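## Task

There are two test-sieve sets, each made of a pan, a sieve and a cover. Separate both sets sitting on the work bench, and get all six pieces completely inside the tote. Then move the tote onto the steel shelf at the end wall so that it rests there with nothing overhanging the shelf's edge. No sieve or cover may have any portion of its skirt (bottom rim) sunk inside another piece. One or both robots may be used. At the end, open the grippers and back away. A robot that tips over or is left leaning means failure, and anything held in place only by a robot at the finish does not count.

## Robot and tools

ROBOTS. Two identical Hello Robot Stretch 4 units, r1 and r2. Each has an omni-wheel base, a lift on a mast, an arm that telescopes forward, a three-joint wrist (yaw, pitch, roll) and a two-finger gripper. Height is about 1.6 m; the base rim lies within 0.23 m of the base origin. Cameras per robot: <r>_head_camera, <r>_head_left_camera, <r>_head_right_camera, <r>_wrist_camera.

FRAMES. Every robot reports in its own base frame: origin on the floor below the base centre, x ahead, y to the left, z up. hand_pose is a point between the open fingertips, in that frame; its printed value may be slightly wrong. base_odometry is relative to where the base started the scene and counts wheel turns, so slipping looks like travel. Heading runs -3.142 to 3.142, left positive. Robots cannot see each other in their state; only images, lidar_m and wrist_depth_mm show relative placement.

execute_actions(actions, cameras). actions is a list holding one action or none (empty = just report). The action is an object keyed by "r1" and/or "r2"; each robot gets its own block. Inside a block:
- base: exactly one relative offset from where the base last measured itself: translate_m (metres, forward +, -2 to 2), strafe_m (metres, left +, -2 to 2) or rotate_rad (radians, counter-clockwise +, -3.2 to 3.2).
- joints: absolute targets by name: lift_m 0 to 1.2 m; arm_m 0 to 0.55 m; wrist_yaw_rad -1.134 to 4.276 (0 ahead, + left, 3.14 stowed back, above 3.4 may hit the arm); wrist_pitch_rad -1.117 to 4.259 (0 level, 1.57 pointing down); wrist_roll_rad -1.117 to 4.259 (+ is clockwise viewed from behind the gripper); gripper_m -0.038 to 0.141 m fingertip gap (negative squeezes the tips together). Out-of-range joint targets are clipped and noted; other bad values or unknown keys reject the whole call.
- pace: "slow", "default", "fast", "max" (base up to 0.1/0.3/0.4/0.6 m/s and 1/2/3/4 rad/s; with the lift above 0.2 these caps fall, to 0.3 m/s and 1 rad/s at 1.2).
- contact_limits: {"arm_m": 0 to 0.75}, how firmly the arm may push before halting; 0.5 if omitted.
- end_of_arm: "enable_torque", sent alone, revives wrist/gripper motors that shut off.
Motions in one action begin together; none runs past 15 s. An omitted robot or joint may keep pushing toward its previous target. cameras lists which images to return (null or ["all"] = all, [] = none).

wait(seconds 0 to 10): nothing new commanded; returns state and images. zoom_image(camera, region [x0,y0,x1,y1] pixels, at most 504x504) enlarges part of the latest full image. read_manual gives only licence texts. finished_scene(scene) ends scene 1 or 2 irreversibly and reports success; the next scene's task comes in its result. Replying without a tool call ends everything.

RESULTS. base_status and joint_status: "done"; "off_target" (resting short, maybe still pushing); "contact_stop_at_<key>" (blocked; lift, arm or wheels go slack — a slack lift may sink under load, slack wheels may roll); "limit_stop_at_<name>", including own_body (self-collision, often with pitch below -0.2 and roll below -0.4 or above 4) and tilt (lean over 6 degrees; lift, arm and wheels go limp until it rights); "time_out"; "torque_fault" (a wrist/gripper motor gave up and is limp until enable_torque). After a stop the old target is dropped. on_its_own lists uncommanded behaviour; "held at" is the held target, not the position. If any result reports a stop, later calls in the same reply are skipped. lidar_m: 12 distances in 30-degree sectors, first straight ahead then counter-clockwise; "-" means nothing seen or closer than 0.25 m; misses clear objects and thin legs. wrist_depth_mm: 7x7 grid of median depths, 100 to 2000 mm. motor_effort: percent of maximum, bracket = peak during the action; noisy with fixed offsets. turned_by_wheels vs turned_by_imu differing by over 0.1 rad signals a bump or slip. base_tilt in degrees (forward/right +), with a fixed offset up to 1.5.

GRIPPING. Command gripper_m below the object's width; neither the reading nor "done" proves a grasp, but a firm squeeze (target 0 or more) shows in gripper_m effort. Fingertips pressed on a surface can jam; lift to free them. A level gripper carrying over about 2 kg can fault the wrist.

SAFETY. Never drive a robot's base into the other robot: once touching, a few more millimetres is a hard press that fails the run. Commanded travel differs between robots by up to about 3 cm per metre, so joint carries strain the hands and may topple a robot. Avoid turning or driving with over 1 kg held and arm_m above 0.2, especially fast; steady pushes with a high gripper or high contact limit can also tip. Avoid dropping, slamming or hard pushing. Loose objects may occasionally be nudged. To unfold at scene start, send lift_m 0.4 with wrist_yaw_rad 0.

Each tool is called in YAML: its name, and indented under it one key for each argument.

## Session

execute_actions:
  actions: []

Scene clock: 0.00 s.
r1.base_odometry: x=+0.000 y=+0.000 heading=+0.000 (m, m, rad; r1's odometry frame)
r1.turned_by_wheels: +0.000 (rad since the last result)
r1.turned_by_imu: +0.000 (rad since the last result)
r1.base_tilt: forward=-0.4 right=-1.0 (deg)
r1.lidar_m: 3.28 3.85 3.88 1.22 1.39 5.28 1.67 0.98 0.85 0.85 1.01 1.79
r1.base_status: not commanded
r1.joint_positions: lift_m=+0.252 arm_m=+0.001 wrist_yaw_rad=+3.188 wrist_pitch_rad=-0.001 wrist_roll_rad=-0.002 gripper_m=+0.057
r1.joint_status: not commanded
r1.motor_effort: lift_m=+20 arm_m=-1 wrist_yaw_rad=+0 wrist_pitch_rad=-4 wrist_roll_rad=-1 gripper_m=-4 wheel_0=+0 wheel_1=+0 wheel_2=+1 (%)
r1.hand_pose: x=-0.1206 y=+0.0738 z=+0.4301 quat_wxyz=(-0.023, +0.000, -0.001, +1.000) (m; r1's base frame)
r1.wrist_depth_mm: - 140 244 - - - - / - 112 139 - - - - / - 114 138 - - - - / - 137 172 - - - - / 211 1205 1756 - - - - / 976 1255 212 1808 213 1808 1808 / 976 1042 1138 147 1098 1160 1205
r2.base_odometry: x=+0.000 y=+0.000 heading=+0.000 (m, m, rad; r2's odometry frame)
r2.turned_by_wheels: +0.000 (rad since the last result)
r2.turned_by_imu: +0.000 (rad since the last result)
r2.base_tilt: forward=-0.4 right=+0.4 (deg)
r2.lidar_m: 2.03 2.04 1.05 0.87 0.85 0.99 1.62 3.08 3.22 3.84 1.13 1.19
r2.base_status: not commanded
r2.joint_positions: lift_m=+0.211 arm_m=+0.000 wrist_yaw_rad=+3.198 wrist_pitch_rad=-0.001 wrist_roll_rad=+0.015 gripper_m=+0.057
r2.joint_status: not commanded
r2.motor_effort: lift_m=+17 arm_m=-1 wrist_yaw_rad=+1 wrist_pitch_rad=-6 wrist_roll_rad=+0 gripper_m=-3 wheel_0=+0 wheel_1=+0 wheel_2=+0 (%)
r2.hand_pose: x=-0.1223 y=+0.0709 z=+0.3895 quat_wxyz=(-0.028, +0.000, +0.007, +1.000) (m; r2's base frame)
r2.wrist_depth_mm: - 137 183 - 1661 1118 878 / - 110 137 - 1661 1160 891 / - 115 137 - 1708 1160 878 / - 136 178 - 1756 1138 917 / 211 - - - 1618 1160 891 / 217 1464 200 1464 192 1138 904 / 220 946 976 124 991 931 878
pictures: r1_head_camera, r1_head_left_camera, r1_head_right_camera, r1_wrist_camera, r2_head_camera, r2_head_left_camera, r2_head_right_camera, r2_wrist_camera
camera_calibration (this result's frames):
r1_wrist_camera: T_world_to_cam=[[-0.046019, 0.998823, 0.0153243, -0.086276], [-0.0442776, 0.0132859, -0.998931, 0.483142], [-0.997959, -0.0466484, 0.043614, 0.0911166], [0, 0, 0, 1]] pos_world=[0.108353, 0.0840059, 0.479974]
r2_wrist_camera: T_world_to_cam=[[-0.0978181, 0.994687, -0.032094, -0.0588024], [-0.00531213, -0.03277, -0.999449, 0.445752], [-0.99519, -0.0975937, 0.00848941, 0.105627], [0, 0, 0, 1]] pos_world=[0.101735, 0.0834058, 0.442722]
Images, in order (width x height): r1_head_camera 420x560, r1_head_left_camera 420x672, r1_head_right_camera 420x672, r1_wrist_camera 616x392, r2_head_camera 420x560, r2_head_left_camera 420x672, r2_head_right_camera 420x672, r2_wrist_camera 616x392.

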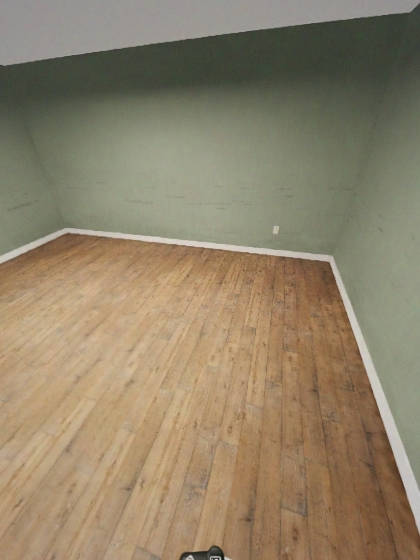

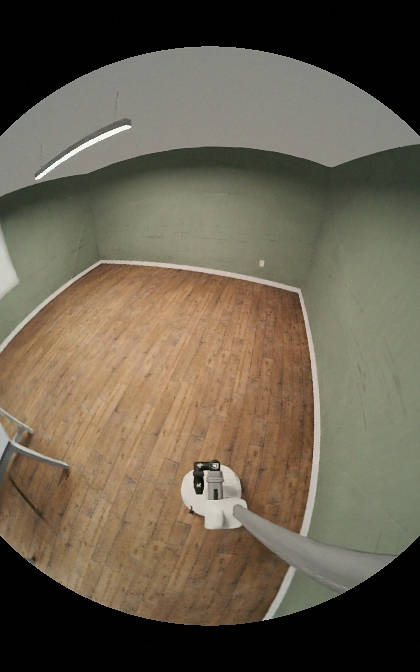

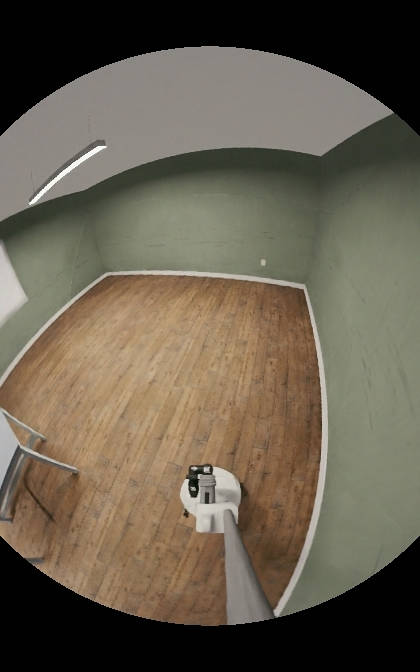

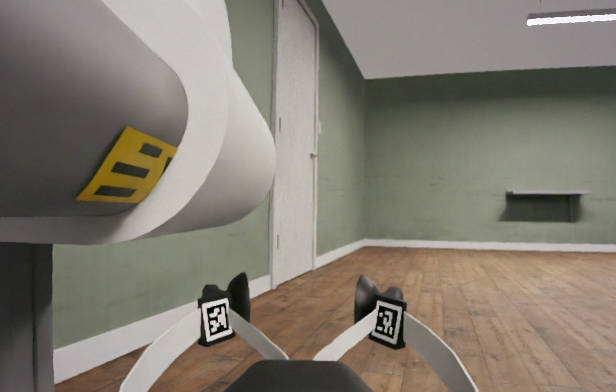

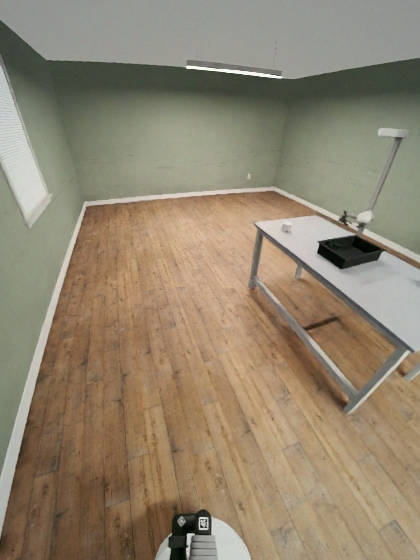

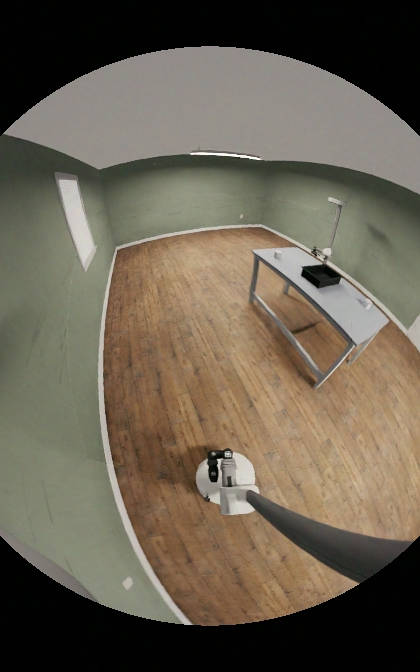

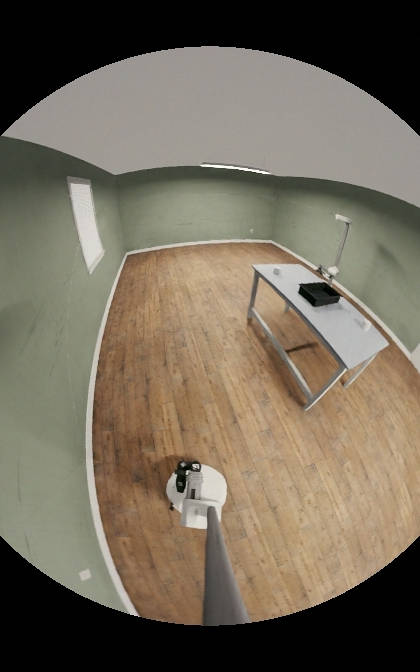

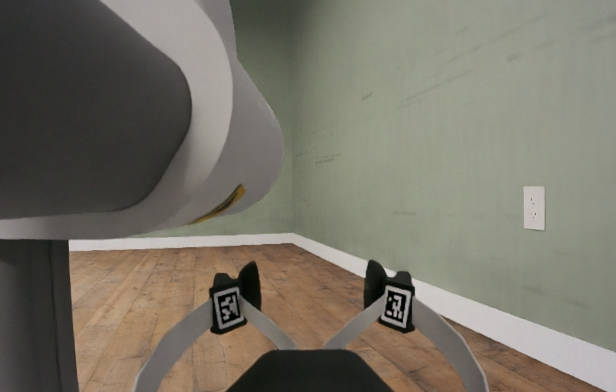

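execute_actions:
  actions:
    - {"r1": {"base": {"rotate_rad": 1.286}, "pace": "fast"}, "r2": {"base": {"rotate_rad": -1.251}, "pace": "fast"}}
  cameras: ["r1_head_camera", "r2_head_camera"]

Scene clock: 70.47 s.
r1.base_odometry: x=+0.000 y=+0.000 heading=+1.286 (m, m, rad; r1's odometry frame)
r1.turned_by_wheels: +1.286 (rad since the last result)
r1.turned_by_imu: +1.312 (rad since the last result)
r1.base_tilt: forward=-0.3 right=-1.0 (deg)
r1.lidar_m: 1.38 1.21 1.64 3.08 1.20 0.87 0.85 0.88 1.21 3.27 3.40 4.04
r1.base_status: done
r1.joint_positions: lift_m=+0.252 arm_m=+0.001 wrist_yaw_rad=+3.188 wrist_pitch_rad=-0.001 wrist_roll_rad=-0.002 gripper_m=+0.057
r1.joint_status: not commanded
r1.motor_effort: lift_m=+21(20) arm_m=-1(1) wrist_yaw_rad=-1(0) wrist_pitch_rad=-4(4) wrist_roll_rad=-1(1) gripper_m=-3(3) wheel_0=-1(7) wheel_1=-2(6) wheel_2=-3(8) (%)
r1.hand_pose: x=-0.1206 y=+0.0738 z=+0.4301 quat_wxyz=(-0.023, +0.000, -0.001, +1.000) (m; r1's base frame)
r1.wrist_depth_mm: - 140 244 960 976 946 946 / - 112 139 960 946 931 931 / - 114 138 946 946 931 931 / - 136 172 946 946 946 931 / 211 960 931 946 946 917 904 / 946 960 211 931 213 917 917 / 946 931 946 147 904 917 917
r2.base_odometry: x=+0.000 y=+0.000 heading=-1.251 (m, m, rad; r2's odometry frame)
r2.turned_by_wheels: -1.251 (rad since the last result)
r2.turned_by_imu: -1.275 (rad since the last result)
r2.base_tilt: forward=-0.4 right=+0.4 (deg)
r2.lidar_m: 1.30 1.12 1.54 3.79 1.31 0.91 0.86 0.88 1.23 3.21 3.04 4.04
r2.base_status: done
r2.joint_positions: lift_m=+0.211 arm_m=+0.000 wrist_yaw_rad=+3.198 wrist_pitch_rad=+0.000 wrist_roll_rad=+0.015 gripper_m=+0.057
r2.joint_status: not commanded
r2.motor_effort: lift_m=+17(17) arm_m=-1(1) wrist_yaw_rad=+1(1) wrist_pitch_rad=-6(5) wrist_roll_rad=+0(1) gripper_m=-5(5) wheel_0=-1(6) wheel_1=-2(7) wheel_2=-2(7) (%)
r2.hand_pose: x=-0.1223 y=+0.0709 z=+0.3895 quat_wxyz=(-0.028, +0.000, +0.007, +1.000) (m; r2's base frame)
r2.wrist_depth_mm: - 137 184 1025 991 976 976 / - 110 137 1008 1008 991 991 / - 115 137 991 991 991 976 / - 136 178 991 976 991 991 / 211 1025 1008 1008 991 976 991 / 216 1025 200 991 191 991 991 / 220 960 976 125 960 917 960
pictures: r1_head_camera, r2_head_camera
Images, in order (width x height): r1_head_camera 420x560, r2_head_camera 420x560.

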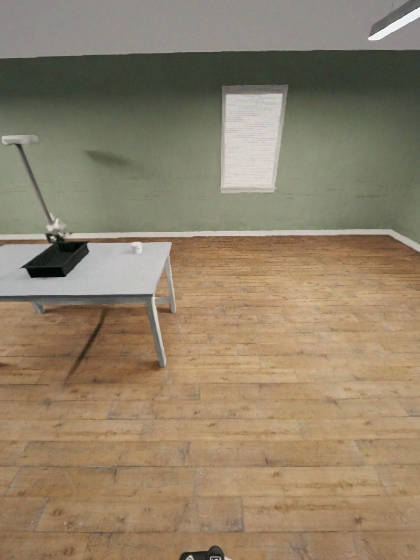

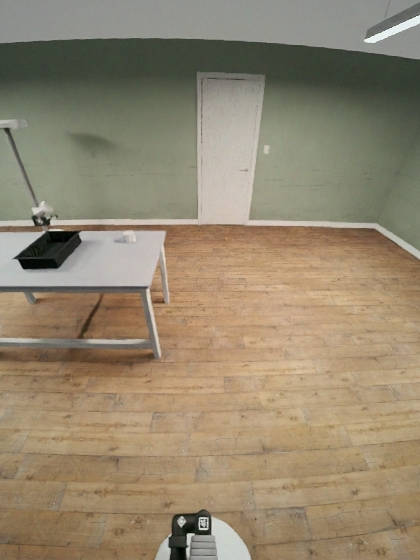

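execute_actions:
  actions: []

Scene clock: 97.63 s.
r1.base_odometry: x=+0.000 y=+0.000 heading=+1.286 (m, m, rad; r1's odometry frame)
r1.turned_by_wheels: +0.000 (rad since the last result)
r1.turned_by_imu: -0.001 (rad since the last result)
r1.base_tilt: forward=-0.4 right=-1.0 (deg)
r1.lidar_m: 1.35 1.22 1.66 3.13 1.22 0.88 0.85 0.90 1.23 3.26 3.40 4.04
r1.base_status: done
r1.joint_positions: lift_m=+0.252 arm_m=+0.001 wrist_yaw_rad=+3.188 wrist_pitch_rad=-0.001 wrist_roll_rad=-0.002 gripper_m=+0.057
r1.joint_status: not commanded
r1.motor_effort: lift_m=+21(20) arm_m=-1(1) wrist_yaw_rad=+0(0) wrist_pitch_rad=-3(4) wrist_roll_rad=+0(1) gripper_m=-4(3) wheel_0=-2(7) wheel_1=-2(6) wheel_2=-3(8) (%)
r1.hand_pose: x=-0.1206 y=+0.0738 z=+0.4301 quat_wxyz=(-0.023, +0.000, -0.001, +1.000) (m; r1's base frame)
r1.wrist_depth_mm: - 140 244 960 960 946 946 / - 112 139 960 946 931 931 / - 114 138 946 946 946 931 / - 136 172 946 931 931 931 / 211 960 946 931 946 917 917 / 946 946 211 931 213 917 917 / 931 931 946 146 904 917 904
r2.base_odometry: x=+0.000 y=+0.000 heading=-1.251 (m, m, rad; r2's odometry frame)
r2.turned_by_wheels: +0.000 (rad since the last result)
r2.turned_by_imu: -0.001 (rad since the last result)
r2.base_tilt: forward=-0.5 right=+0.3 (deg)
r2.lidar_m: 1.31 1.13 1.51 3.79 1.28 0.91 0.85 0.91 1.22 3.19 3.03 4.00
r2.base_status: done
r2.joint_positions: lift_m=+0.211 arm_m=+0.000 wrist_yaw_rad=+3.198 wrist_pitch_rad=+0.000 wrist_roll_rad=+0.015 gripper_m=+0.057
r2.joint_status: not commanded
r2.motor_effort: lift_m=+17(17) arm_m=-1(1) wrist_yaw_rad=+1(1) wrist_pitch_rad=-7(5) wrist_roll_rad=-1(1) gripper_m=-3(5) wheel_0=-1(6) wheel_1=-2(7) wheel_2=-2(7) (%)
r2.hand_pose: x=-0.1223 y=+0.0709 z=+0.3895 quat_wxyz=(-0.028, +0.000, +0.007, +1.000) (m; r2's base frame)
r2.wrist_depth_mm: - 137 184 1008 991 976 991 / - 110 136 1008 991 991 976 / - 115 137 1008 976 976 991 / - 136 178 991 991 991 976 / 211 1025 1008 991 1008 991 1008 / 217 1025 200 1008 192 991 991 / 220 960 976 124 976 904 960
pictures: r1_head_camera, r1_head_left_camera, r1_head_right_camera, r1_wrist_camera, r2_head_camera, r2_head_left_camera, r2_head_right_camera, r2_wrist_camera
camera_calibration (this result's frames):
r1_wrist_camera: T_world_to_cam=[[-0.0460121, 0.998823, 0.0153243, -0.0862769], [-0.0442773, 0.0132862, -0.998931, 0.483137], [-0.997959, -0.0466415, 0.0436139, 0.0911221], [0, 0, 0, 1]] pos_world=[0.108358, 0.0840064, 0.479969]
r2_wrist_camera: T_world_to_cam=[[-0.0978127, 0.994687, -0.032094, -0.0588029], [-0.00530708, -0.0327696, -0.999449, 0.445751], [-0.995191, -0.0975885, 0.00848416, 0.105633], [0, 0, 0, 1]] pos_world=[0.101739, 0.0834061, 0.442722]
Images, in order (width x height): r1_head_camera 420x560, r1_head_left_camera 420x672, r1_head_right_camera 420x672, r1_wrist_camera 616x392, r2_head_camera 420x560, r2_head_left_camera 420x672, r2_head_right_camera 420x672, r2_wrist_camera 616x392.

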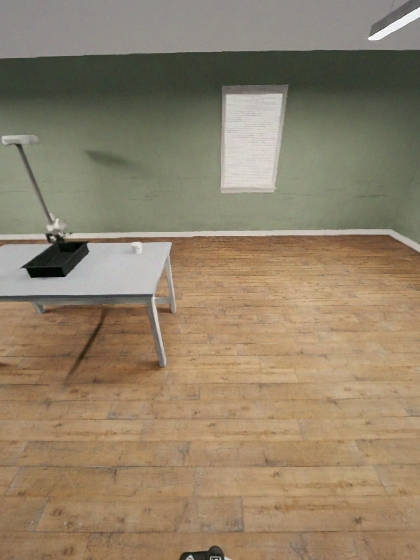

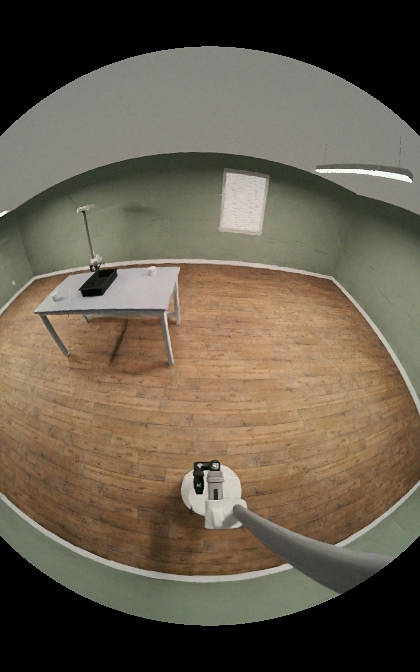

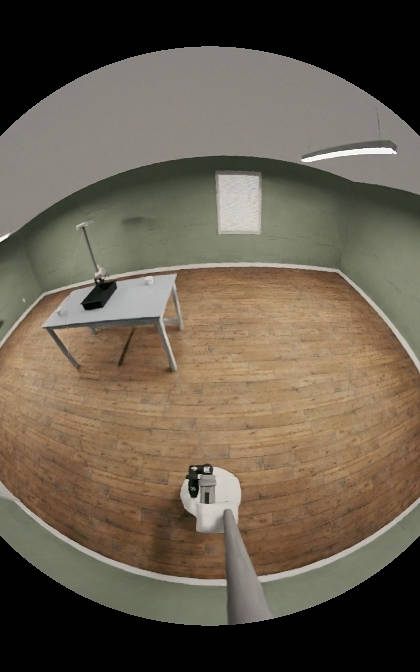

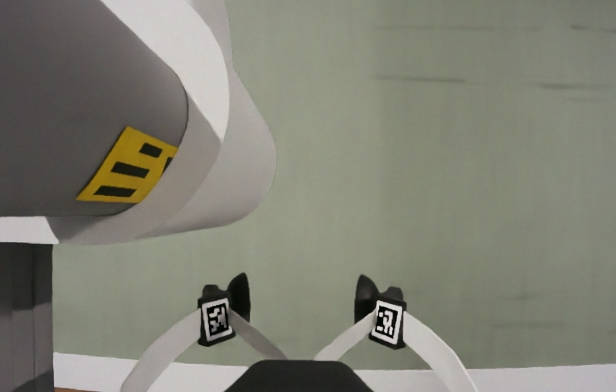

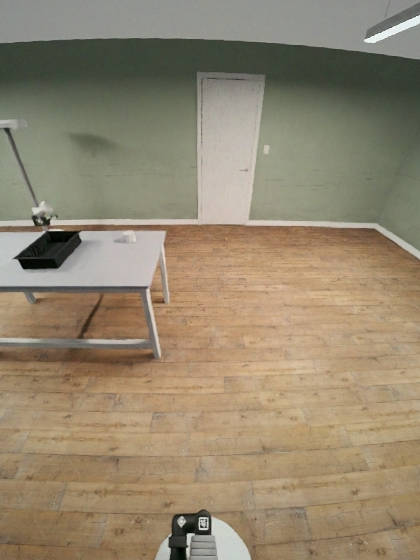

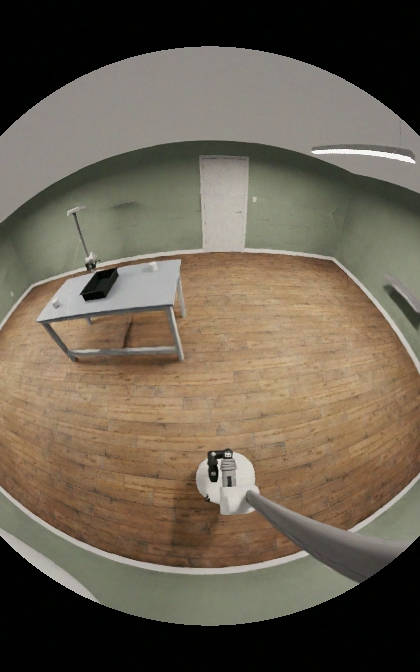

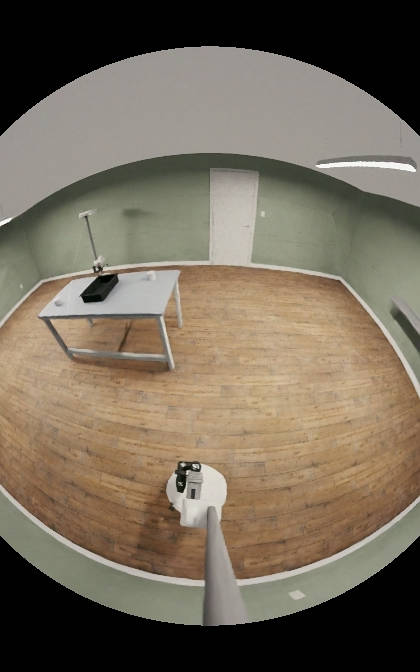

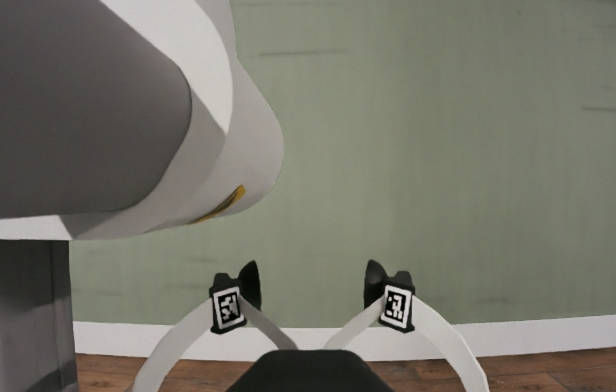

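execute_actions:
  actions:
    - {"r1": {"base": {"strafe_m": 1.45}, "joints": {"lift_m": 1.08, "gripper_m": 0.115}, "pace": "fast"}, "r2": {"base": {"strafe_m": 1.65}, "joints": {"lift_m": 1.08, "wrist_yaw_rad": 0, "gripper_m": 0.115}, "pace": "fast"}}
  cameras: ["r1_head_camera", "r2_head_camera"]

Scene clock: 140.73 s.
r1.base_odometry: x=-1.391 y=+0.408 heading=+1.286 (m, m, rad; r1's odometry frame)
r1.turned_by_wheels: +0.000 (rad since the last result)
r1.turned_by_imu: +0.003 (rad since the last result)
r1.base_tilt: forward=-0.4 right=-1.0 (deg)
r1.lidar_m: 1.15 1.20 3.81 3.14 1.16 0.88 0.83 0.86 1.22 3.40 4.91 1.21
r1.base_status: done
r1.joint_positions: lift_m=+1.080 arm_m=+0.001 wrist_yaw_rad=+3.188 wrist_pitch_rad=-0.001 wrist_roll_rad=-0.002 gripper_m=+0.115
r1.joint_status: all done
r1.motor_effort: lift_m=+23(23) arm_m=-1(1) wrist_yaw_rad=+0(2) wrist_pitch_rad=-4(3) wrist_roll_rad=+1(0) gripper_m=-2(4) wheel_0=+2(11) wheel_1=+0(12) wheel_2=+0(2) (%)
r1.hand_pose: x=-0.1206 y=+0.0738 z=+1.2582 quat_wxyz=(-0.023, +0.000, -0.001, +1.000) (m; r1's base frame)
r1.wrist_depth_mm: - 140 245 946 931 931 917 / - 112 139 946 946 931 891 / - 114 138 960 917 917 891 / - 136 172 931 931 917 891 / 211 946 931 931 917 917 891 / 946 931 917 917 218 891 878 / 931 931 931 149 917 891 904
r2.base_odometry: x=+1.567 y=+0.518 heading=-1.251 (m, m, rad; r2's odometry frame)
r2.turned_by_wheels: +0.000 (rad since the last result)
r2.turned_by_imu: -0.002 (rad since the last result)
r2.base_tilt: forward=-0.5 right=+0.4 (deg)
r2.lidar_m: 1.04 3.92 3.93 3.76 1.27 0.95 0.89 0.96 1.28 3.35 1.55 1.10
r2.base_status: done
r2.joint_positions: lift_m=+1.080 arm_m=+0.000 wrist_yaw_rad=+0.000 wrist_pitch_rad=+0.000 wrist_roll_rad=+0.015 gripper_m=+0.115
r2.joint_status: all done
r2.motor_effort: lift_m=+21(24) arm_m=-1(1) wrist_yaw_rad=+0(7) wrist_pitch_rad=-8(8) wrist_roll_rad=+0(0) gripper_m=-3(1) wheel_0=+1(11) wheel_1=+1(10) wheel_2=-1(1) (%)
r2.hand_pose: x=+0.4592 y=-0.0873 z=+1.2581 quat_wxyz=(+1.000, +0.007, +0.000, +0.000) (m; r2's base frame)
r2.wrist_depth_mm: - - - - - - - / - - - - - - - / - - - - - - - / - - - - - - - / - - - - - - - / - - 205 - 1397 1576 - / - - - 123 1160 1042 1160
pictures: r1_head_camera, r2_head_camera
Images, in order (width x height): r1_head_camera 420x560, r2_head_camera 420x560.

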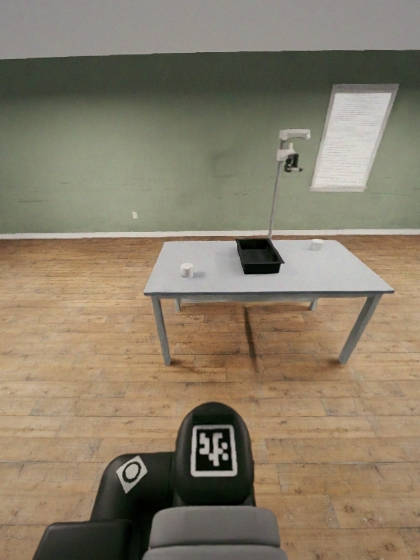

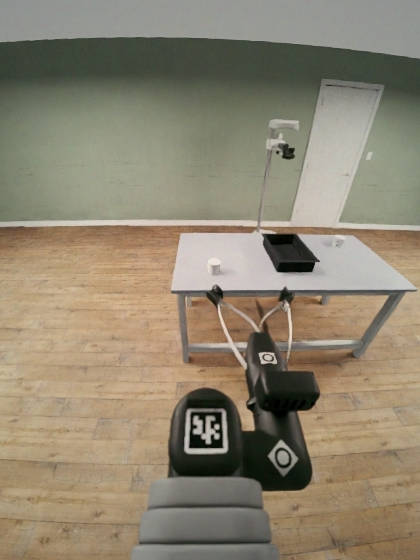

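zoom_image:
  camera: "r1_head_camera"
  region: [120, 220, 420, 320]

zoom_image:
  camera: "r2_head_camera"
  region: [120, 220, 420, 320]

Region (120, 220, 420, 320) of r1_head_camera's 420x560 image, scaled by 1.680, with more detail than that image has.

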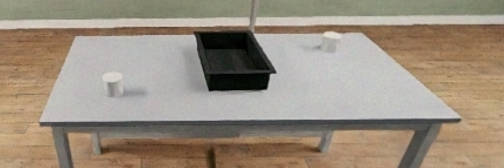

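Region (120, 220, 420, 320) of r2_head_camera's 420x560 image, scaled by 1.680, with more detail than that image has.

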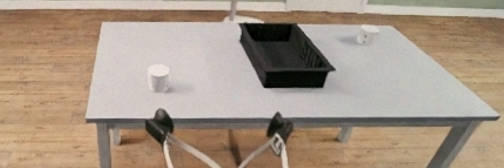

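execute_actions:
  actions:
    - {"r1": {"base": {"rotate_rad": -0.013}, "joints": {"wrist_yaw_rad": 3.1416, "wrist_pitch_rad": 1.571, "wrist_roll_rad": 1.571}, "pace": "fast"}, "r2": {"base": {"rotate_rad": 0.022}, "joints": {"wrist_pitch_rad": 1.571, "wrist_roll_rad": 1.571}, "pace": "fast"}}
  cameras: []

execute_actions:
  actions:
    - {"r1": {"base": {"translate_m": 0.80}, "joints": {"arm_m": 0.25}, "pace": "fast"}, "r2": {"base": {"translate_m": 0.74}, "joints": {"arm_m": 0.25}, "pace": "fast"}}
  cameras: ["r1_head_camera", "r2_head_camera", "r1_wrist_camera", "r2_wrist_camera"]

Scene clock: 193.00 s.
r1.base_odometry: x=-1.391 y=+0.408 heading=+1.273 (m, m, rad; r1's odometry frame)
r1.turned_by_wheels: -0.013 (rad since the last result)
r1.turned_by_imu: -0.014 (rad since the last result)
r1.base_tilt: forward=-0.4 right=-0.9 (deg)
r1.lidar_m: 1.16 1.21 3.77 3.28 1.18 0.86 0.82 0.88 1.20 3.25 4.90 1.21
r1.base_status: done
r1.joint_positions: lift_m=+1.080 arm_m=+0.001 wrist_yaw_rad=+3.142 wrist_pitch_rad=+1.571 wrist_roll_rad=+1.571 gripper_m=+0.115
r1.joint_status: all done
r1.motor_effort: lift_m=+23(23) arm_m=-1(0) wrist_yaw_rad=-1(2) wrist_pitch_rad=+3(9) wrist_roll_rad=+2(7) gripper_m=-1(1) wheel_0=+1(3) wheel_1=+3(4) wheel_2=+2(3) (%)
r1.hand_pose: x=+0.1716 y=+0.0874 z=+0.9695 quat_wxyz=(+0.500, -0.500, +0.500, +0.500) (m; r1's base frame)
r1.wrist_depth_mm: 1182 1182 1182 1182 1160 1205 1182 / 1182 1160 1205 1182 1182 1182 1205 / 1182 1160 1182 1160 1182 1182 1205 / 1160 1182 976 1182 1182 1160 1182 / 1160 1160 946 976 1160 1160 1160 / 1160 1160 960 1138 218 1160 1182 / 1138 549 1138 149 1138 1160 1160
r2.base_odometry: x=+1.567 y=+0.518 heading=-1.229 (m, m, rad; r2's odometry frame)
r2.turned_by_wheels: +0.022 (rad since the last result)
r2.turned_by_imu: +0.021 (rad since the last result)
r2.base_tilt: forward=-0.5 right=+0.3 (deg)
r2.lidar_m: 1.01 3.95 3.93 3.62 1.26 0.95 0.89 0.94 1.31 3.61 1.54 1.09
r2.base_status: done
r2.joint_positions: lift_m=+1.080 arm_m=+0.000 wrist_yaw_rad=+0.000 wrist_pitch_rad=+1.571 wrist_roll_rad=+1.571 gripper_m=+0.115
r2.joint_status: all done
r2.motor_effort: lift_m=+21(21) arm_m=-1(1) wrist_yaw_rad=+1(1) wrist_pitch_rad=-1(3) wrist_roll_rad=+0(4) gripper_m=-1(0) wheel_0=-2(2) wheel_1=+1(1) wheel_2=+1(6) (%)
r2.hand_pose: x=+0.1708 y=-0.0874 z=+0.9695 quat_wxyz=(+0.500, +0.500, +0.500, -0.500) (m; r2's base frame)
r2.wrist_depth_mm: 1229 1229 1205 1182 1182 1182 1182 / 1205 1205 1205 1182 1182 1182 1160 / 1205 1205 1205 1182 1229 1182 1160 / 1205 1205 1205 1205 976 1182 1160 / 1205 1160 1229 991 976 1182 1160 / 1205 1205 204 1182 991 1182 1182 / 1229 1182 1205 124 1205 1182 1160
pictures: none
No camera images: the call's "cameras" was empty. Leave "cameras" out to get every camera's image.

Scene clock: 196.87 s.
r1.base_odometry: x=-1.157 y=+1.173 heading=+1.273 (m, m, rad; r1's odometry frame)
r1.turned_by_wheels: +0.000 (rad since the last result)
r1.turned_by_imu: +0.002 (rad since the last result)
r1.base_tilt: forward=-0.3 right=-1.0 (deg)
r1.lidar_m: 0.35 0.39 0.52 3.60 2.32 1.72 1.63 1.70 2.34 4.71 0.52 0.37
r1.base_status: done
r1.joint_positions: lift_m=+1.080 arm_m=+0.249 wrist_yaw_rad=+3.141 wrist_pitch_rad=+1.571 wrist_roll_rad=+1.571 gripper_m=+0.115
r1.joint_status: all done
r1.motor_effort: lift_m=+23(23) arm_m=+5(6) wrist_yaw_rad=-1(3) wrist_pitch_rad=+1(4) wrist_roll_rad=+1(1) gripper_m=-1(0) wheel_0=+3(8) wheel_1=+3(9) wheel_2=-2(12) (%)
r1.hand_pose: x=+0.4201 y=+0.0874 z=+0.9695 quat_wxyz=(+0.500, -0.500, +0.500, +0.500) (m; r1's base frame)
r1.wrist_depth_mm: 1182 1182 1182 436 436 439 439 / 1182 1182 1182 436 436 439 439 / 1182 1205 1160 433 433 433 436 / 1182 946 1160 427 430 433 430 / 1160 946 960 427 427 427 430 / 1160 946 427 424 218 427 430 / 1138 1160 1138 149 424 424 427
r2.base_odometry: x=+1.814 y=-0.179 heading=-1.229 (m, m, rad; r2's odometry frame)
r2.turned_by_wheels: +0.000 (rad since the last result)
r2.turned_by_imu: +0.000 (rad since the last result)
r2.base_tilt: forward=-0.4 right=+0.4 (deg)
r2.lidar_m: 0.30 0.31 3.92 3.76 2.37 1.72 1.64 1.74 2.36 1.30 0.49 0.35
r2.base_status: done
r2.joint_positions: lift_m=+1.080 arm_m=+0.249 wrist_yaw_rad=+0.000 wrist_pitch_rad=+1.571 wrist_roll_rad=+1.571 gripper_m=+0.115
r2.joint_status: all done
r2.motor_effort: lift_m=+21(21) arm_m=+4(2) wrist_yaw_rad=+1(2) wrist_pitch_rad=+0(0) wrist_roll_rad=+0(0) gripper_m=-6(0) wheel_0=+0(5) wheel_1=-1(2) wheel_2=-1(6) (%)
r2.hand_pose: x=+0.4202 y=-0.0874 z=+0.9695 quat_wxyz=(+0.500, +0.500, +0.500, -0.500) (m; r2's base frame)
r2.wrist_depth_mm: 436 433 430 430 1160 1205 1182 / 436 433 430 430 1182 1182 1160 / 433 430 430 430 1182 1205 1205 / 433 433 430 430 960 976 1182 / 430 430 362 430 433 976 1182 / 436 433 204 433 427 976 1182 / 433 433 436 124 1205 1182 1205
pictures: r1_head_camera, r1_wrist_camera, r2_head_camera, r2_wrist_camera
camera_calibration (this result's frames):
r1_wrist_camera: T_world_to_cam=[[0.999911, 0.0132768, 0.00109898, -0.422675], [0.0133118, -0.998986, -0.0429989, 0.183242], [0.000526979, 0.0430097, -0.999075, 1.19148], [0, 0, 0, 1]] pos_world=[0.419571, 0.137422, 1.19873]
r2_wrist_camera: T_world_to_cam=[[-0.999003, 0.0171168, -0.0412345, 0.472435], [0.0174057, 0.999826, -0.00665744, 0.141362], [0.0411134, -0.00736852, -0.999127, 1.17439], [0, 0, 0, 1]] pos_world=[0.42122, -0.140771, 1.19379]
Images, in order (width x height): r1_head_camera 420x560, r1_wrist_camera 616x392, r2_head_camera 420x560, r2_wrist_camera 616x392.

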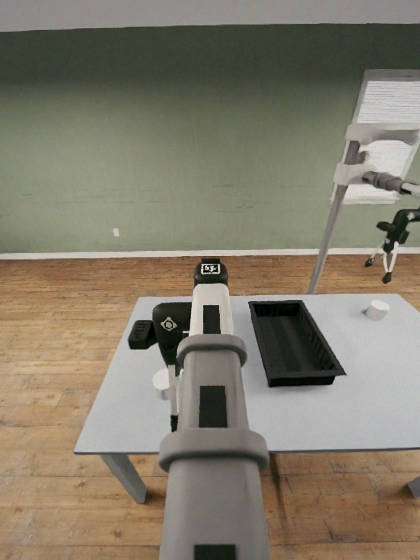

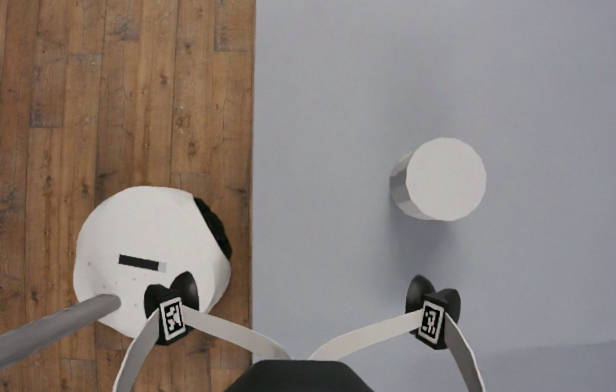

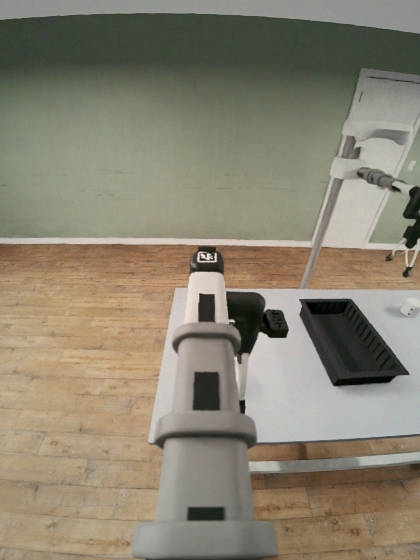

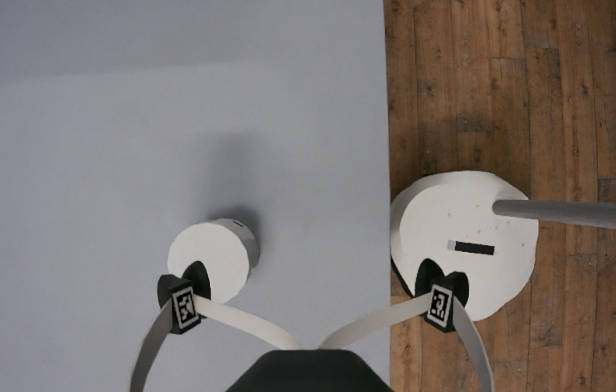

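execute_actions:
  actions:
    - {"r1": {"base": {"translate_m": 0.07}, "joints": {"arm_m": 0.312, "lift_m": 1.0}, "pace": "fast"}, "r2": {"base": {"translate_m": 0.03}, "joints": {"arm_m": 0.32, "lift_m": 1.0}, "pace": "fast"}}
  cameras: ["r2_wrist_camera"]

execute_actions:
  actions:
    - {"r1": {"base": {"strafe_m": 0.082}, "pace": "fast"}}
  cameras: ["r1_wrist_camera", "r2_wrist_camera"]

Scene clock: 239.80 s.
r1.base_odometry: x=-1.136 y=+1.240 heading=+1.274 (m, m, rad; r1's odometry frame)
r1.turned_by_wheels: +0.000 (rad since the last result)
r1.turned_by_imu: +0.000 (rad since the last result)
r1.base_tilt: forward=-0.3 right=-1.0 (deg)
r1.lidar_m: 0.27 0.31 0.43 3.62 2.44 1.79 1.71 1.77 2.42 1.13 0.42 0.30
r1.base_status: done
r1.joint_positions: lift_m=+1.000 arm_m=+0.311 wrist_yaw_rad=+3.141 wrist_pitch_rad=+1.571 wrist_roll_rad=+1.571 gripper_m=+0.115
r1.joint_status: all done
r1.motor_effort: lift_m=+19(21) arm_m=+5(9) wrist_yaw_rad=-2(2) wrist_pitch_rad=+2(1) wrist_roll_rad=+1(0) gripper_m=-1(1) wheel_0=+0(8) wheel_1=+1(8) wheel_2=+1(9) (%)
r1.hand_pose: x=+0.4821 y=+0.0874 z=+0.8899 quat_wxyz=(+0.500, -0.500, +0.500, +0.500) (m; r1's base frame)
r1.wrist_depth_mm: 1118 357 357 357 359 359 359 / 1118 353 355 355 355 355 357 / 1098 351 353 282 353 355 355 / 1098 349 351 279 353 353 353 / 866 349 351 349 349 349 349 / 878 347 347 347 218 349 347 / 1078 345 345 149 345 347 347
r2.base_odometry: x=+1.825 y=-0.208 heading=-1.229 (m, m, rad; r2's odometry frame)
r2.turned_by_wheels: +0.000 (rad since the last result)
r2.turned_by_imu: -0.001 (rad since the last result)
r2.base_tilt: forward=-0.4 right=+0.4 (deg)
r2.lidar_m: 0.27 0.30 3.91 3.76 2.38 1.74 1.67 1.76 2.40 1.16 0.41 0.30
r2.base_status: done
r2.joint_positions: lift_m=+1.000 arm_m=+0.319 wrist_yaw_rad=+0.000 wrist_pitch_rad=+1.571 wrist_roll_rad=+1.571 gripper_m=+0.115
r2.joint_status: all done
r2.motor_effort: lift_m=+14(22) arm_m=+4(7) wrist_yaw_rad=+0(2) wrist_pitch_rad=-1(1) wrist_roll_rad=-1(1) gripper_m=-3(4) wheel_0=+0(5) wheel_1=-2(2) wheel_2=+1(10) (%)
r2.hand_pose: x=+0.4902 y=-0.0874 z=+0.8900 quat_wxyz=(+0.500, +0.500, +0.500, -0.500) (m; r2's base frame)
r2.wrist_depth_mm: 355 351 351 349 349 347 1078 / 351 351 351 351 347 349 1098 / 351 353 349 351 351 349 1118 / 351 353 351 351 349 349 891 / 353 353 351 279 349 349 891 / 355 357 204 278 278 349 1098 / 355 353 353 123 351 351 1118
pictures: r2_wrist_camera
camera_calibration (this result's frames):
r2_wrist_camera: T_world_to_cam=[[-0.999004, 0.0170865, -0.0412315, 0.539062], [0.0173753, 0.999827, -0.00665749, 0.13963], [0.0411106, -0.00736727, -0.999127, 1.09212], [0, 0, 0, 1]] pos_world=[0.491201, -0.140771, 1.11432]
Images, in order (width x height): r2_wrist_camera 616x392.

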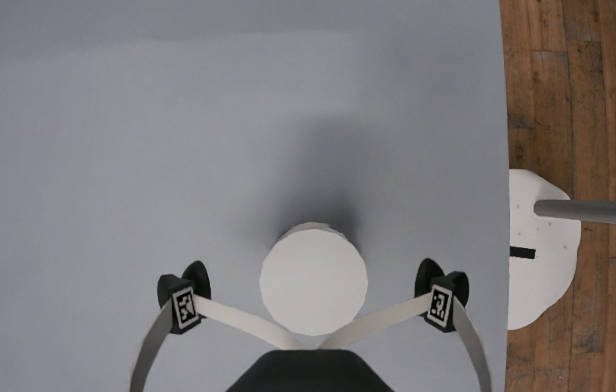

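Scene clock: 241.07 s.
r1.base_odometry: x=-1.215 y=+1.264 heading=+1.274 (m, m, rad; r1's odometry frame)
r1.turned_by_wheels: +0.000 (rad since the last result)
r1.turned_by_imu: +0.000 (rad since the last result)
r1.base_tilt: forward=-0.4 right=-1.0 (deg)
r1.lidar_m: 0.28 0.31 0.43 3.52 2.43 1.78 1.70 1.77 2.46 1.15 0.42 0.29
r1.base_status: done
r1.joint_positions: lift_m=+1.000 arm_m=+0.311 wrist_yaw_rad=+3.141 wrist_pitch_rad=+1.571 wrist_roll_rad=+1.571 gripper_m=+0.115
r1.joint_status: not commanded
r1.motor_effort: lift_m=+19(19) arm_m=+5(5) wrist_yaw_rad=+0(1) wrist_pitch_rad=+2(2) wrist_roll_rad=+1(0) gripper_m=-2(1) wheel_0=+1(9) wheel_1=+1(10) wheel_2=+0(2) (%)
r1.hand_pose: x=+0.4821 y=+0.0874 z=+0.8899 quat_wxyz=(+0.500, -0.500, +0.500, +0.500) (m; r1's base frame)
r1.wrist_depth_mm: 1098 355 357 357 359 357 359 / 1118 355 355 355 355 355 357 / 1098 351 353 353 355 355 355 / 1098 349 351 351 351 353 353 / 878 349 349 279 351 351 351 / 878 345 347 277 218 349 349 / 1078 343 345 149 347 347 347
r2.base_odometry: x=+1.825 y=-0.208 heading=-1.229 (m, m, rad; r2's odometry frame)
r2.turned_by_wheels: +0.000 (rad since the last result)
r2.turned_by_imu: +0.000 (rad since the last result)
r2.base_tilt: forward=-0.5 right=+0.3 (deg)
r2.lidar_m: 0.27 0.29 3.91 3.76 2.40 1.75 1.67 1.76 2.40 1.16 0.42 0.29
r2.base_status: not commanded
r2.joint_positions: lift_m=+1.000 arm_m=+0.319 wrist_yaw_rad=+0.000 wrist_pitch_rad=+1.571 wrist_roll_rad=+1.571 gripper_m=+0.115
r2.joint_status: not commanded
r2.motor_effort: lift_m=+15(14) arm_m=+4(4) wrist_yaw_rad=+1(0) wrist_pitch_rad=+1(1) wrist_roll_rad=+0(0) gripper_m=-3(4) wheel_0=+0(0) wheel_1=-2(2) wheel_2=+1(1) (%)
r2.hand_pose: x=+0.4902 y=-0.0874 z=+0.8900 quat_wxyz=(+0.500, +0.500, +0.500, -0.500) (m; r2's base frame)
r2.wrist_depth_mm: 353 353 351 349 349 349 1098 / 355 351 351 349 349 349 1098 / 353 353 351 351 351 349 1098 / 355 351 349 349 349 349 891 / 355 351 351 278 351 351 891 / 355 353 204 279 279 349 1118 / 353 353 353 123 351 347 1098
pictures: r1_wrist_camera, r2_wrist_camera
camera_calibration (this result's frames):
r1_wrist_camera: T_world_to_cam=[[0.999911, 0.0133076, 0.000985743, -0.484456], [0.0133376, -0.998986, -0.0430005, 0.17898], [0.000412512, 0.0430098, -0.999075, 1.11191], [0, 0, 0, 1]] pos_world=[0.481567, 0.137422, 1.11905]
r2_wrist_camera: T_world_to_cam=[[-0.999004, 0.0170865, -0.0412315, 0.539063], [0.0173754, 0.999827, -0.00665749, 0.13963], [0.0411106, -0.00736727, -0.999127, 1.09212], [0, 0, 0, 1]] pos_world=[0.491202, -0.140771, 1.11432]
Images, in order (width x height): r1_wrist_camera 616x392, r2_wrist_camera 616x392.

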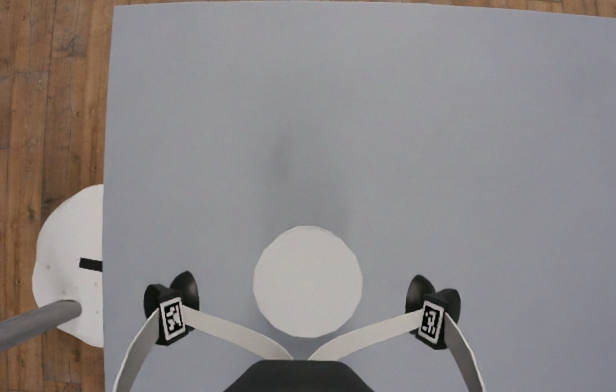

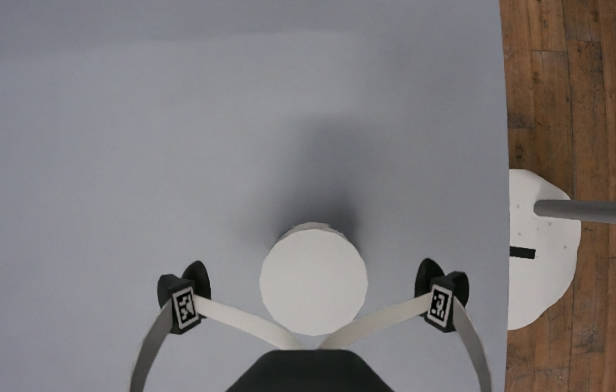

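execute_actions:
  actions:
    - {"r1": {"joints": {"arm_m": 0.315, "lift_m": 0.957}}, "r2": {"base": {"strafe_m": 0.008}, "joints": {"arm_m": 0.319, "lift_m": 0.953}}}
  cameras: ["r1_wrist_camera", "r2_wrist_camera", "r1_head_camera", "r2_head_camera"]

Scene clock: 290.70 s.
r1.base_odometry: x=-1.215 y=+1.264 heading=+1.274 (m, m, rad; r1's odometry frame)
r1.turned_by_wheels: +0.000 (rad since the last result)
r1.turned_by_imu: -0.001 (rad since the last result)
r1.base_tilt: forward=-0.4 right=-1.0 (deg)
r1.lidar_m: 0.29 0.30 0.42 3.54 2.43 1.78 1.71 1.77 2.45 1.15 0.42 0.28
r1.base_status: not commanded
r1.joint_positions: lift_m=+0.957 arm_m=+0.314 wrist_yaw_rad=+3.141 wrist_pitch_rad=+1.571 wrist_roll_rad=+1.571 gripper_m=+0.115
r1.joint_status: all done
r1.motor_effort: lift_m=+18(18) arm_m=+6(3) wrist_yaw_rad=+0(0) wrist_pitch_rad=+3(2) wrist_roll_rad=+1(2) gripper_m=-2(2) wheel_0=+1(1) wheel_1=+1(1) wheel_2=+0(0) (%)
r1.hand_pose: x=+0.4850 y=+0.0874 z=+0.8469 quat_wxyz=(+0.500, -0.500, +0.500, +0.500) (m; r1's base frame)
r1.wrist_depth_mm: 1060 314 314 312 315 315 315 / 1078 312 310 312 312 314 314 / 1060 310 309 312 312 312 312 / 1060 307 309 309 310 309 309 / 831 307 307 236 307 309 309 / 831 304 235 236 219 307 307 / 1025 303 303 149 304 304 306
r2.base_odometry: x=+1.832 y=-0.205 heading=-1.229 (m, m, rad; r2's odometry frame)
r2.turned_by_wheels: +0.000 (rad since the last result)
r2.turned_by_imu: -0.001 (rad since the last result)
r2.base_tilt: forward=-0.5 right=+0.3 (deg)
r2.lidar_m: 0.27 0.27 3.90 3.76 2.38 1.75 1.68 1.75 2.40 1.16 0.41 0.30
r2.base_status: done
r2.joint_positions: lift_m=+0.953 arm_m=+0.319 wrist_yaw_rad=+0.000 wrist_pitch_rad=+1.571 wrist_roll_rad=+1.571 gripper_m=+0.115
r2.joint_status: all done
r2.motor_effort: lift_m=+14(16) arm_m=-1(3) wrist_yaw_rad=+1(1) wrist_pitch_rad=+0(1) wrist_roll_rad=+0(1) gripper_m=-1(2) wheel_0=+0(5) wheel_1=+0(5) wheel_2=+0(1) (%)
r2.hand_pose: x=+0.4902 y=-0.0874 z=+0.8430 quat_wxyz=(+0.500, +0.500, +0.500, -0.500) (m; r2's base frame)
r2.wrist_depth_mm: 306 304 304 303 301 301 1078 / 306 303 304 303 301 301 1042 / 306 306 304 304 303 301 1060 / 306 304 303 304 303 301 842 / 306 307 304 232 303 304 842 / 307 306 204 232 233 303 842 / 307 307 304 123 304 304 1042
pictures: r1_head_camera, r1_wrist_camera, r2_head_camera, r2_wrist_camera
camera_calibration (this result's frames):
r1_wrist_camera: T_world_to_cam=[[0.999911, 0.013327, 0.000980856, -0.487365], [0.0133568, -0.998986, -0.0430005, 0.177084], [0.000406793, 0.0430098, -0.999075, 1.069], [0, 0, 0, 1]] pos_world=[0.484522, 0.137422, 1.0761]
r2_wrist_camera: T_world_to_cam=[[-0.999004, 0.0170865, -0.0412314, 0.537127], [0.0173753, 0.999827, -0.00665749, 0.139318], [0.0411105, -0.00736727, -0.999127, 1.04521], [0, 0, 0, 1]] pos_world=[0.491203, -0.140771, 1.06737]
Images, in order (width x height): r1_head_camera 420x560, r1_wrist_camera 616x392, r2_head_camera 420x560, r2_wrist_camera 616x392.

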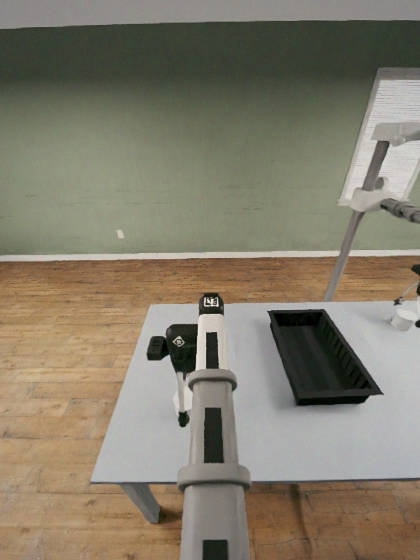

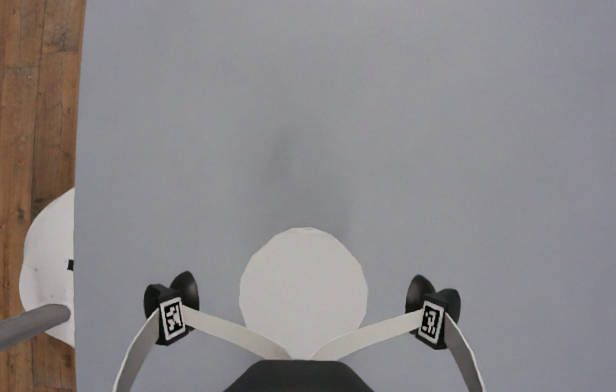

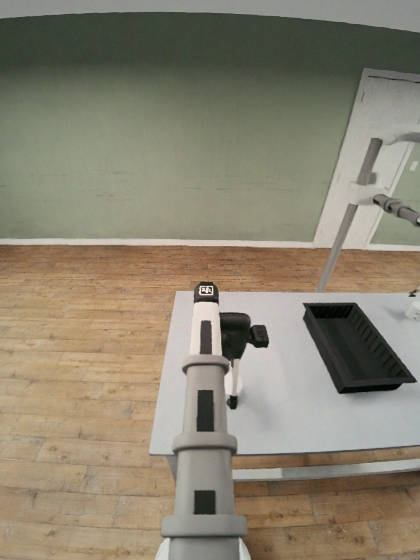

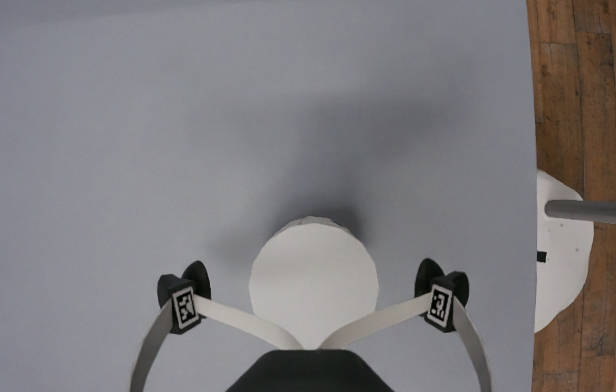

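zoom_image:
  camera: "r1_head_camera"
  region: [360, 260, 420, 340]

Region (360, 260, 420, 340) of r1_head_camera's 420x560 image, scaled by 6.300, with more detail than that image has; it fills the left 378 columns of this view, and the rest is white.

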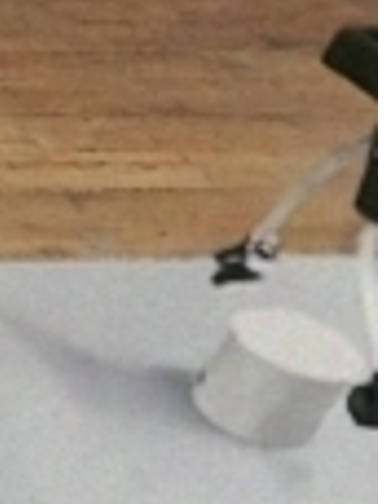

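execute_actions:
  actions:
    - {"r1": {"joints": {"lift_m": 0.954, "gripper_m": 0.05}}, "r2": {"joints": {"gripper_m": 0.05}}}
  cameras: ["r1_wrist_camera", "r2_wrist_camera"]

Scene clock: 304.60 s.
r1.base_odometry: x=-1.215 y=+1.264 heading=+1.274 (m, m, rad; r1's odometry frame)
r1.turned_by_wheels: +0.000 (rad since the last result)
r1.turned_by_imu: -0.001 (rad since the last result)
r1.base_tilt: forward=-0.4 right=-1.0 (deg)
r1.lidar_m: 0.28 0.30 0.42 3.51 2.43 1.78 1.71 1.77 2.43 1.13 0.44 0.30
r1.base_status: not commanded
r1.joint_positions: lift_m=+0.954 arm_m=+0.314 wrist_yaw_rad=+3.141 wrist_pitch_rad=+1.571 wrist_roll_rad=+1.571 gripper_m=+0.050
r1.joint_status: all done
r1.motor_effort: lift_m=+18(18) arm_m=+6(5) wrist_yaw_rad=-1(0) wrist_pitch_rad=+2(2) wrist_roll_rad=+1(2) gripper_m=-13(13) wheel_0=+1(1) wheel_1=+1(1) wheel_2=+0(0) (%)
r1.hand_pose: x=+0.4850 y=+0.0874 z=+0.8439 quat_wxyz=(+0.500, -0.500, +0.500, +0.500) (m; r1's base frame)
r1.wrist_depth_mm: 1060 309 310 312 312 312 312 / 1060 309 309 309 309 310 310 / 1060 307 307 307 309 310 309 / 1042 306 304 306 307 306 307 / 831 304 304 233 306 306 306 / 820 303 211 233 211 304 304 / 1042 298 300 230 301 303 303
r2.base_odometry: x=+1.832 y=-0.205 heading=-1.229 (m, m, rad; r2's odometry frame)
r2.turned_by_wheels: +0.000 (rad since the last result)
r2.turned_by_imu: -0.001 (rad since the last result)
r2.base_tilt: forward=-0.5 right=+0.3 (deg)
r2.lidar_m: 0.25 0.30 3.89 3.77 2.39 1.74 1.67 1.75 2.44 1.16 0.40 0.30
r2.base_status: not commanded
r2.joint_positions: lift_m=+0.953 arm_m=+0.319 wrist_yaw_rad=+0.000 wrist_pitch_rad=+1.571 wrist_roll_rad=+1.571 gripper_m=+0.050
r2.joint_status: all done
r2.motor_effort: lift_m=+14(14) arm_m=-1(1) wrist_yaw_rad=+1(0) wrist_pitch_rad=+0(0) wrist_roll_rad=-1(0) gripper_m=-10(8) wheel_0=+0(0) wheel_1=+0(0) wheel_2=+0(0) (%)
r2.hand_pose: x=+0.4901 y=-0.0874 z=+0.8430 quat_wxyz=(+0.500, +0.500, +0.500, -0.500) (m; r2's base frame)
r2.wrist_depth_mm: 304 304 304 303 301 301 1060 / 307 307 304 303 303 303 1042 / 307 304 304 303 303 301 1060 / 306 304 306 303 303 301 831 / 306 307 306 232 303 303 842 / 304 307 196 231 192 303 842 / 304 307 306 122 304 304 1078
pictures: r1_wrist_camera, r2_wrist_camera
camera_calibration (this result's frames):
r1_wrist_camera: T_world_to_cam=[[0.999911, 0.0133271, 0.000980856, -0.487364], [0.013357, -0.998986, -0.0430005, 0.176955], [0.000406788, 0.0430098, -0.999075, 1.06599], [0, 0, 0, 1]] pos_world=[0.484523, 0.137422, 1.07309]
r2_wrist_camera: T_world_to_cam=[[-0.999011, 0.0170863, -0.0410478, 0.536923], [0.017374, 0.999827, -0.00666073, 0.139322], [0.0409268, -0.0073673, -0.999135, 1.0453], [0, 0, 0, 1]] pos_world=[0.491191, -0.140771, 1.06737]
Images, in order (width x height): r1_wrist_camera 616x392, r2_wrist_camera 616x392.

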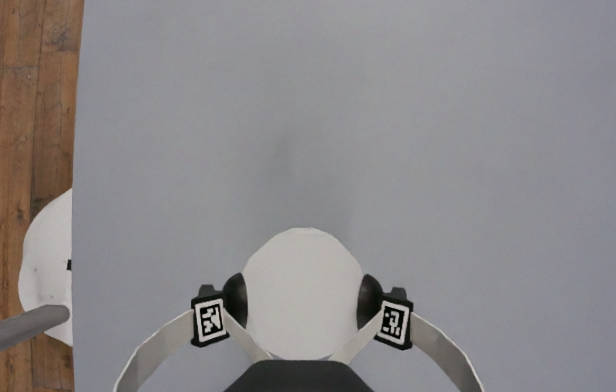

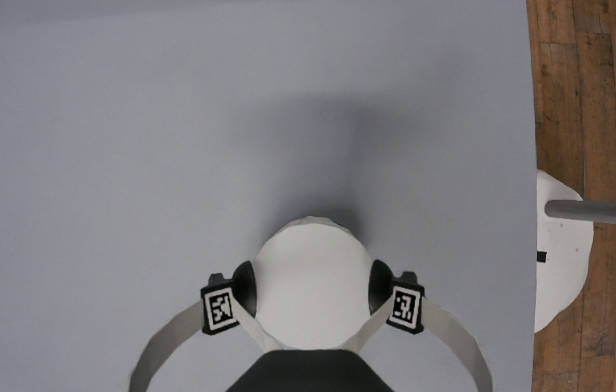

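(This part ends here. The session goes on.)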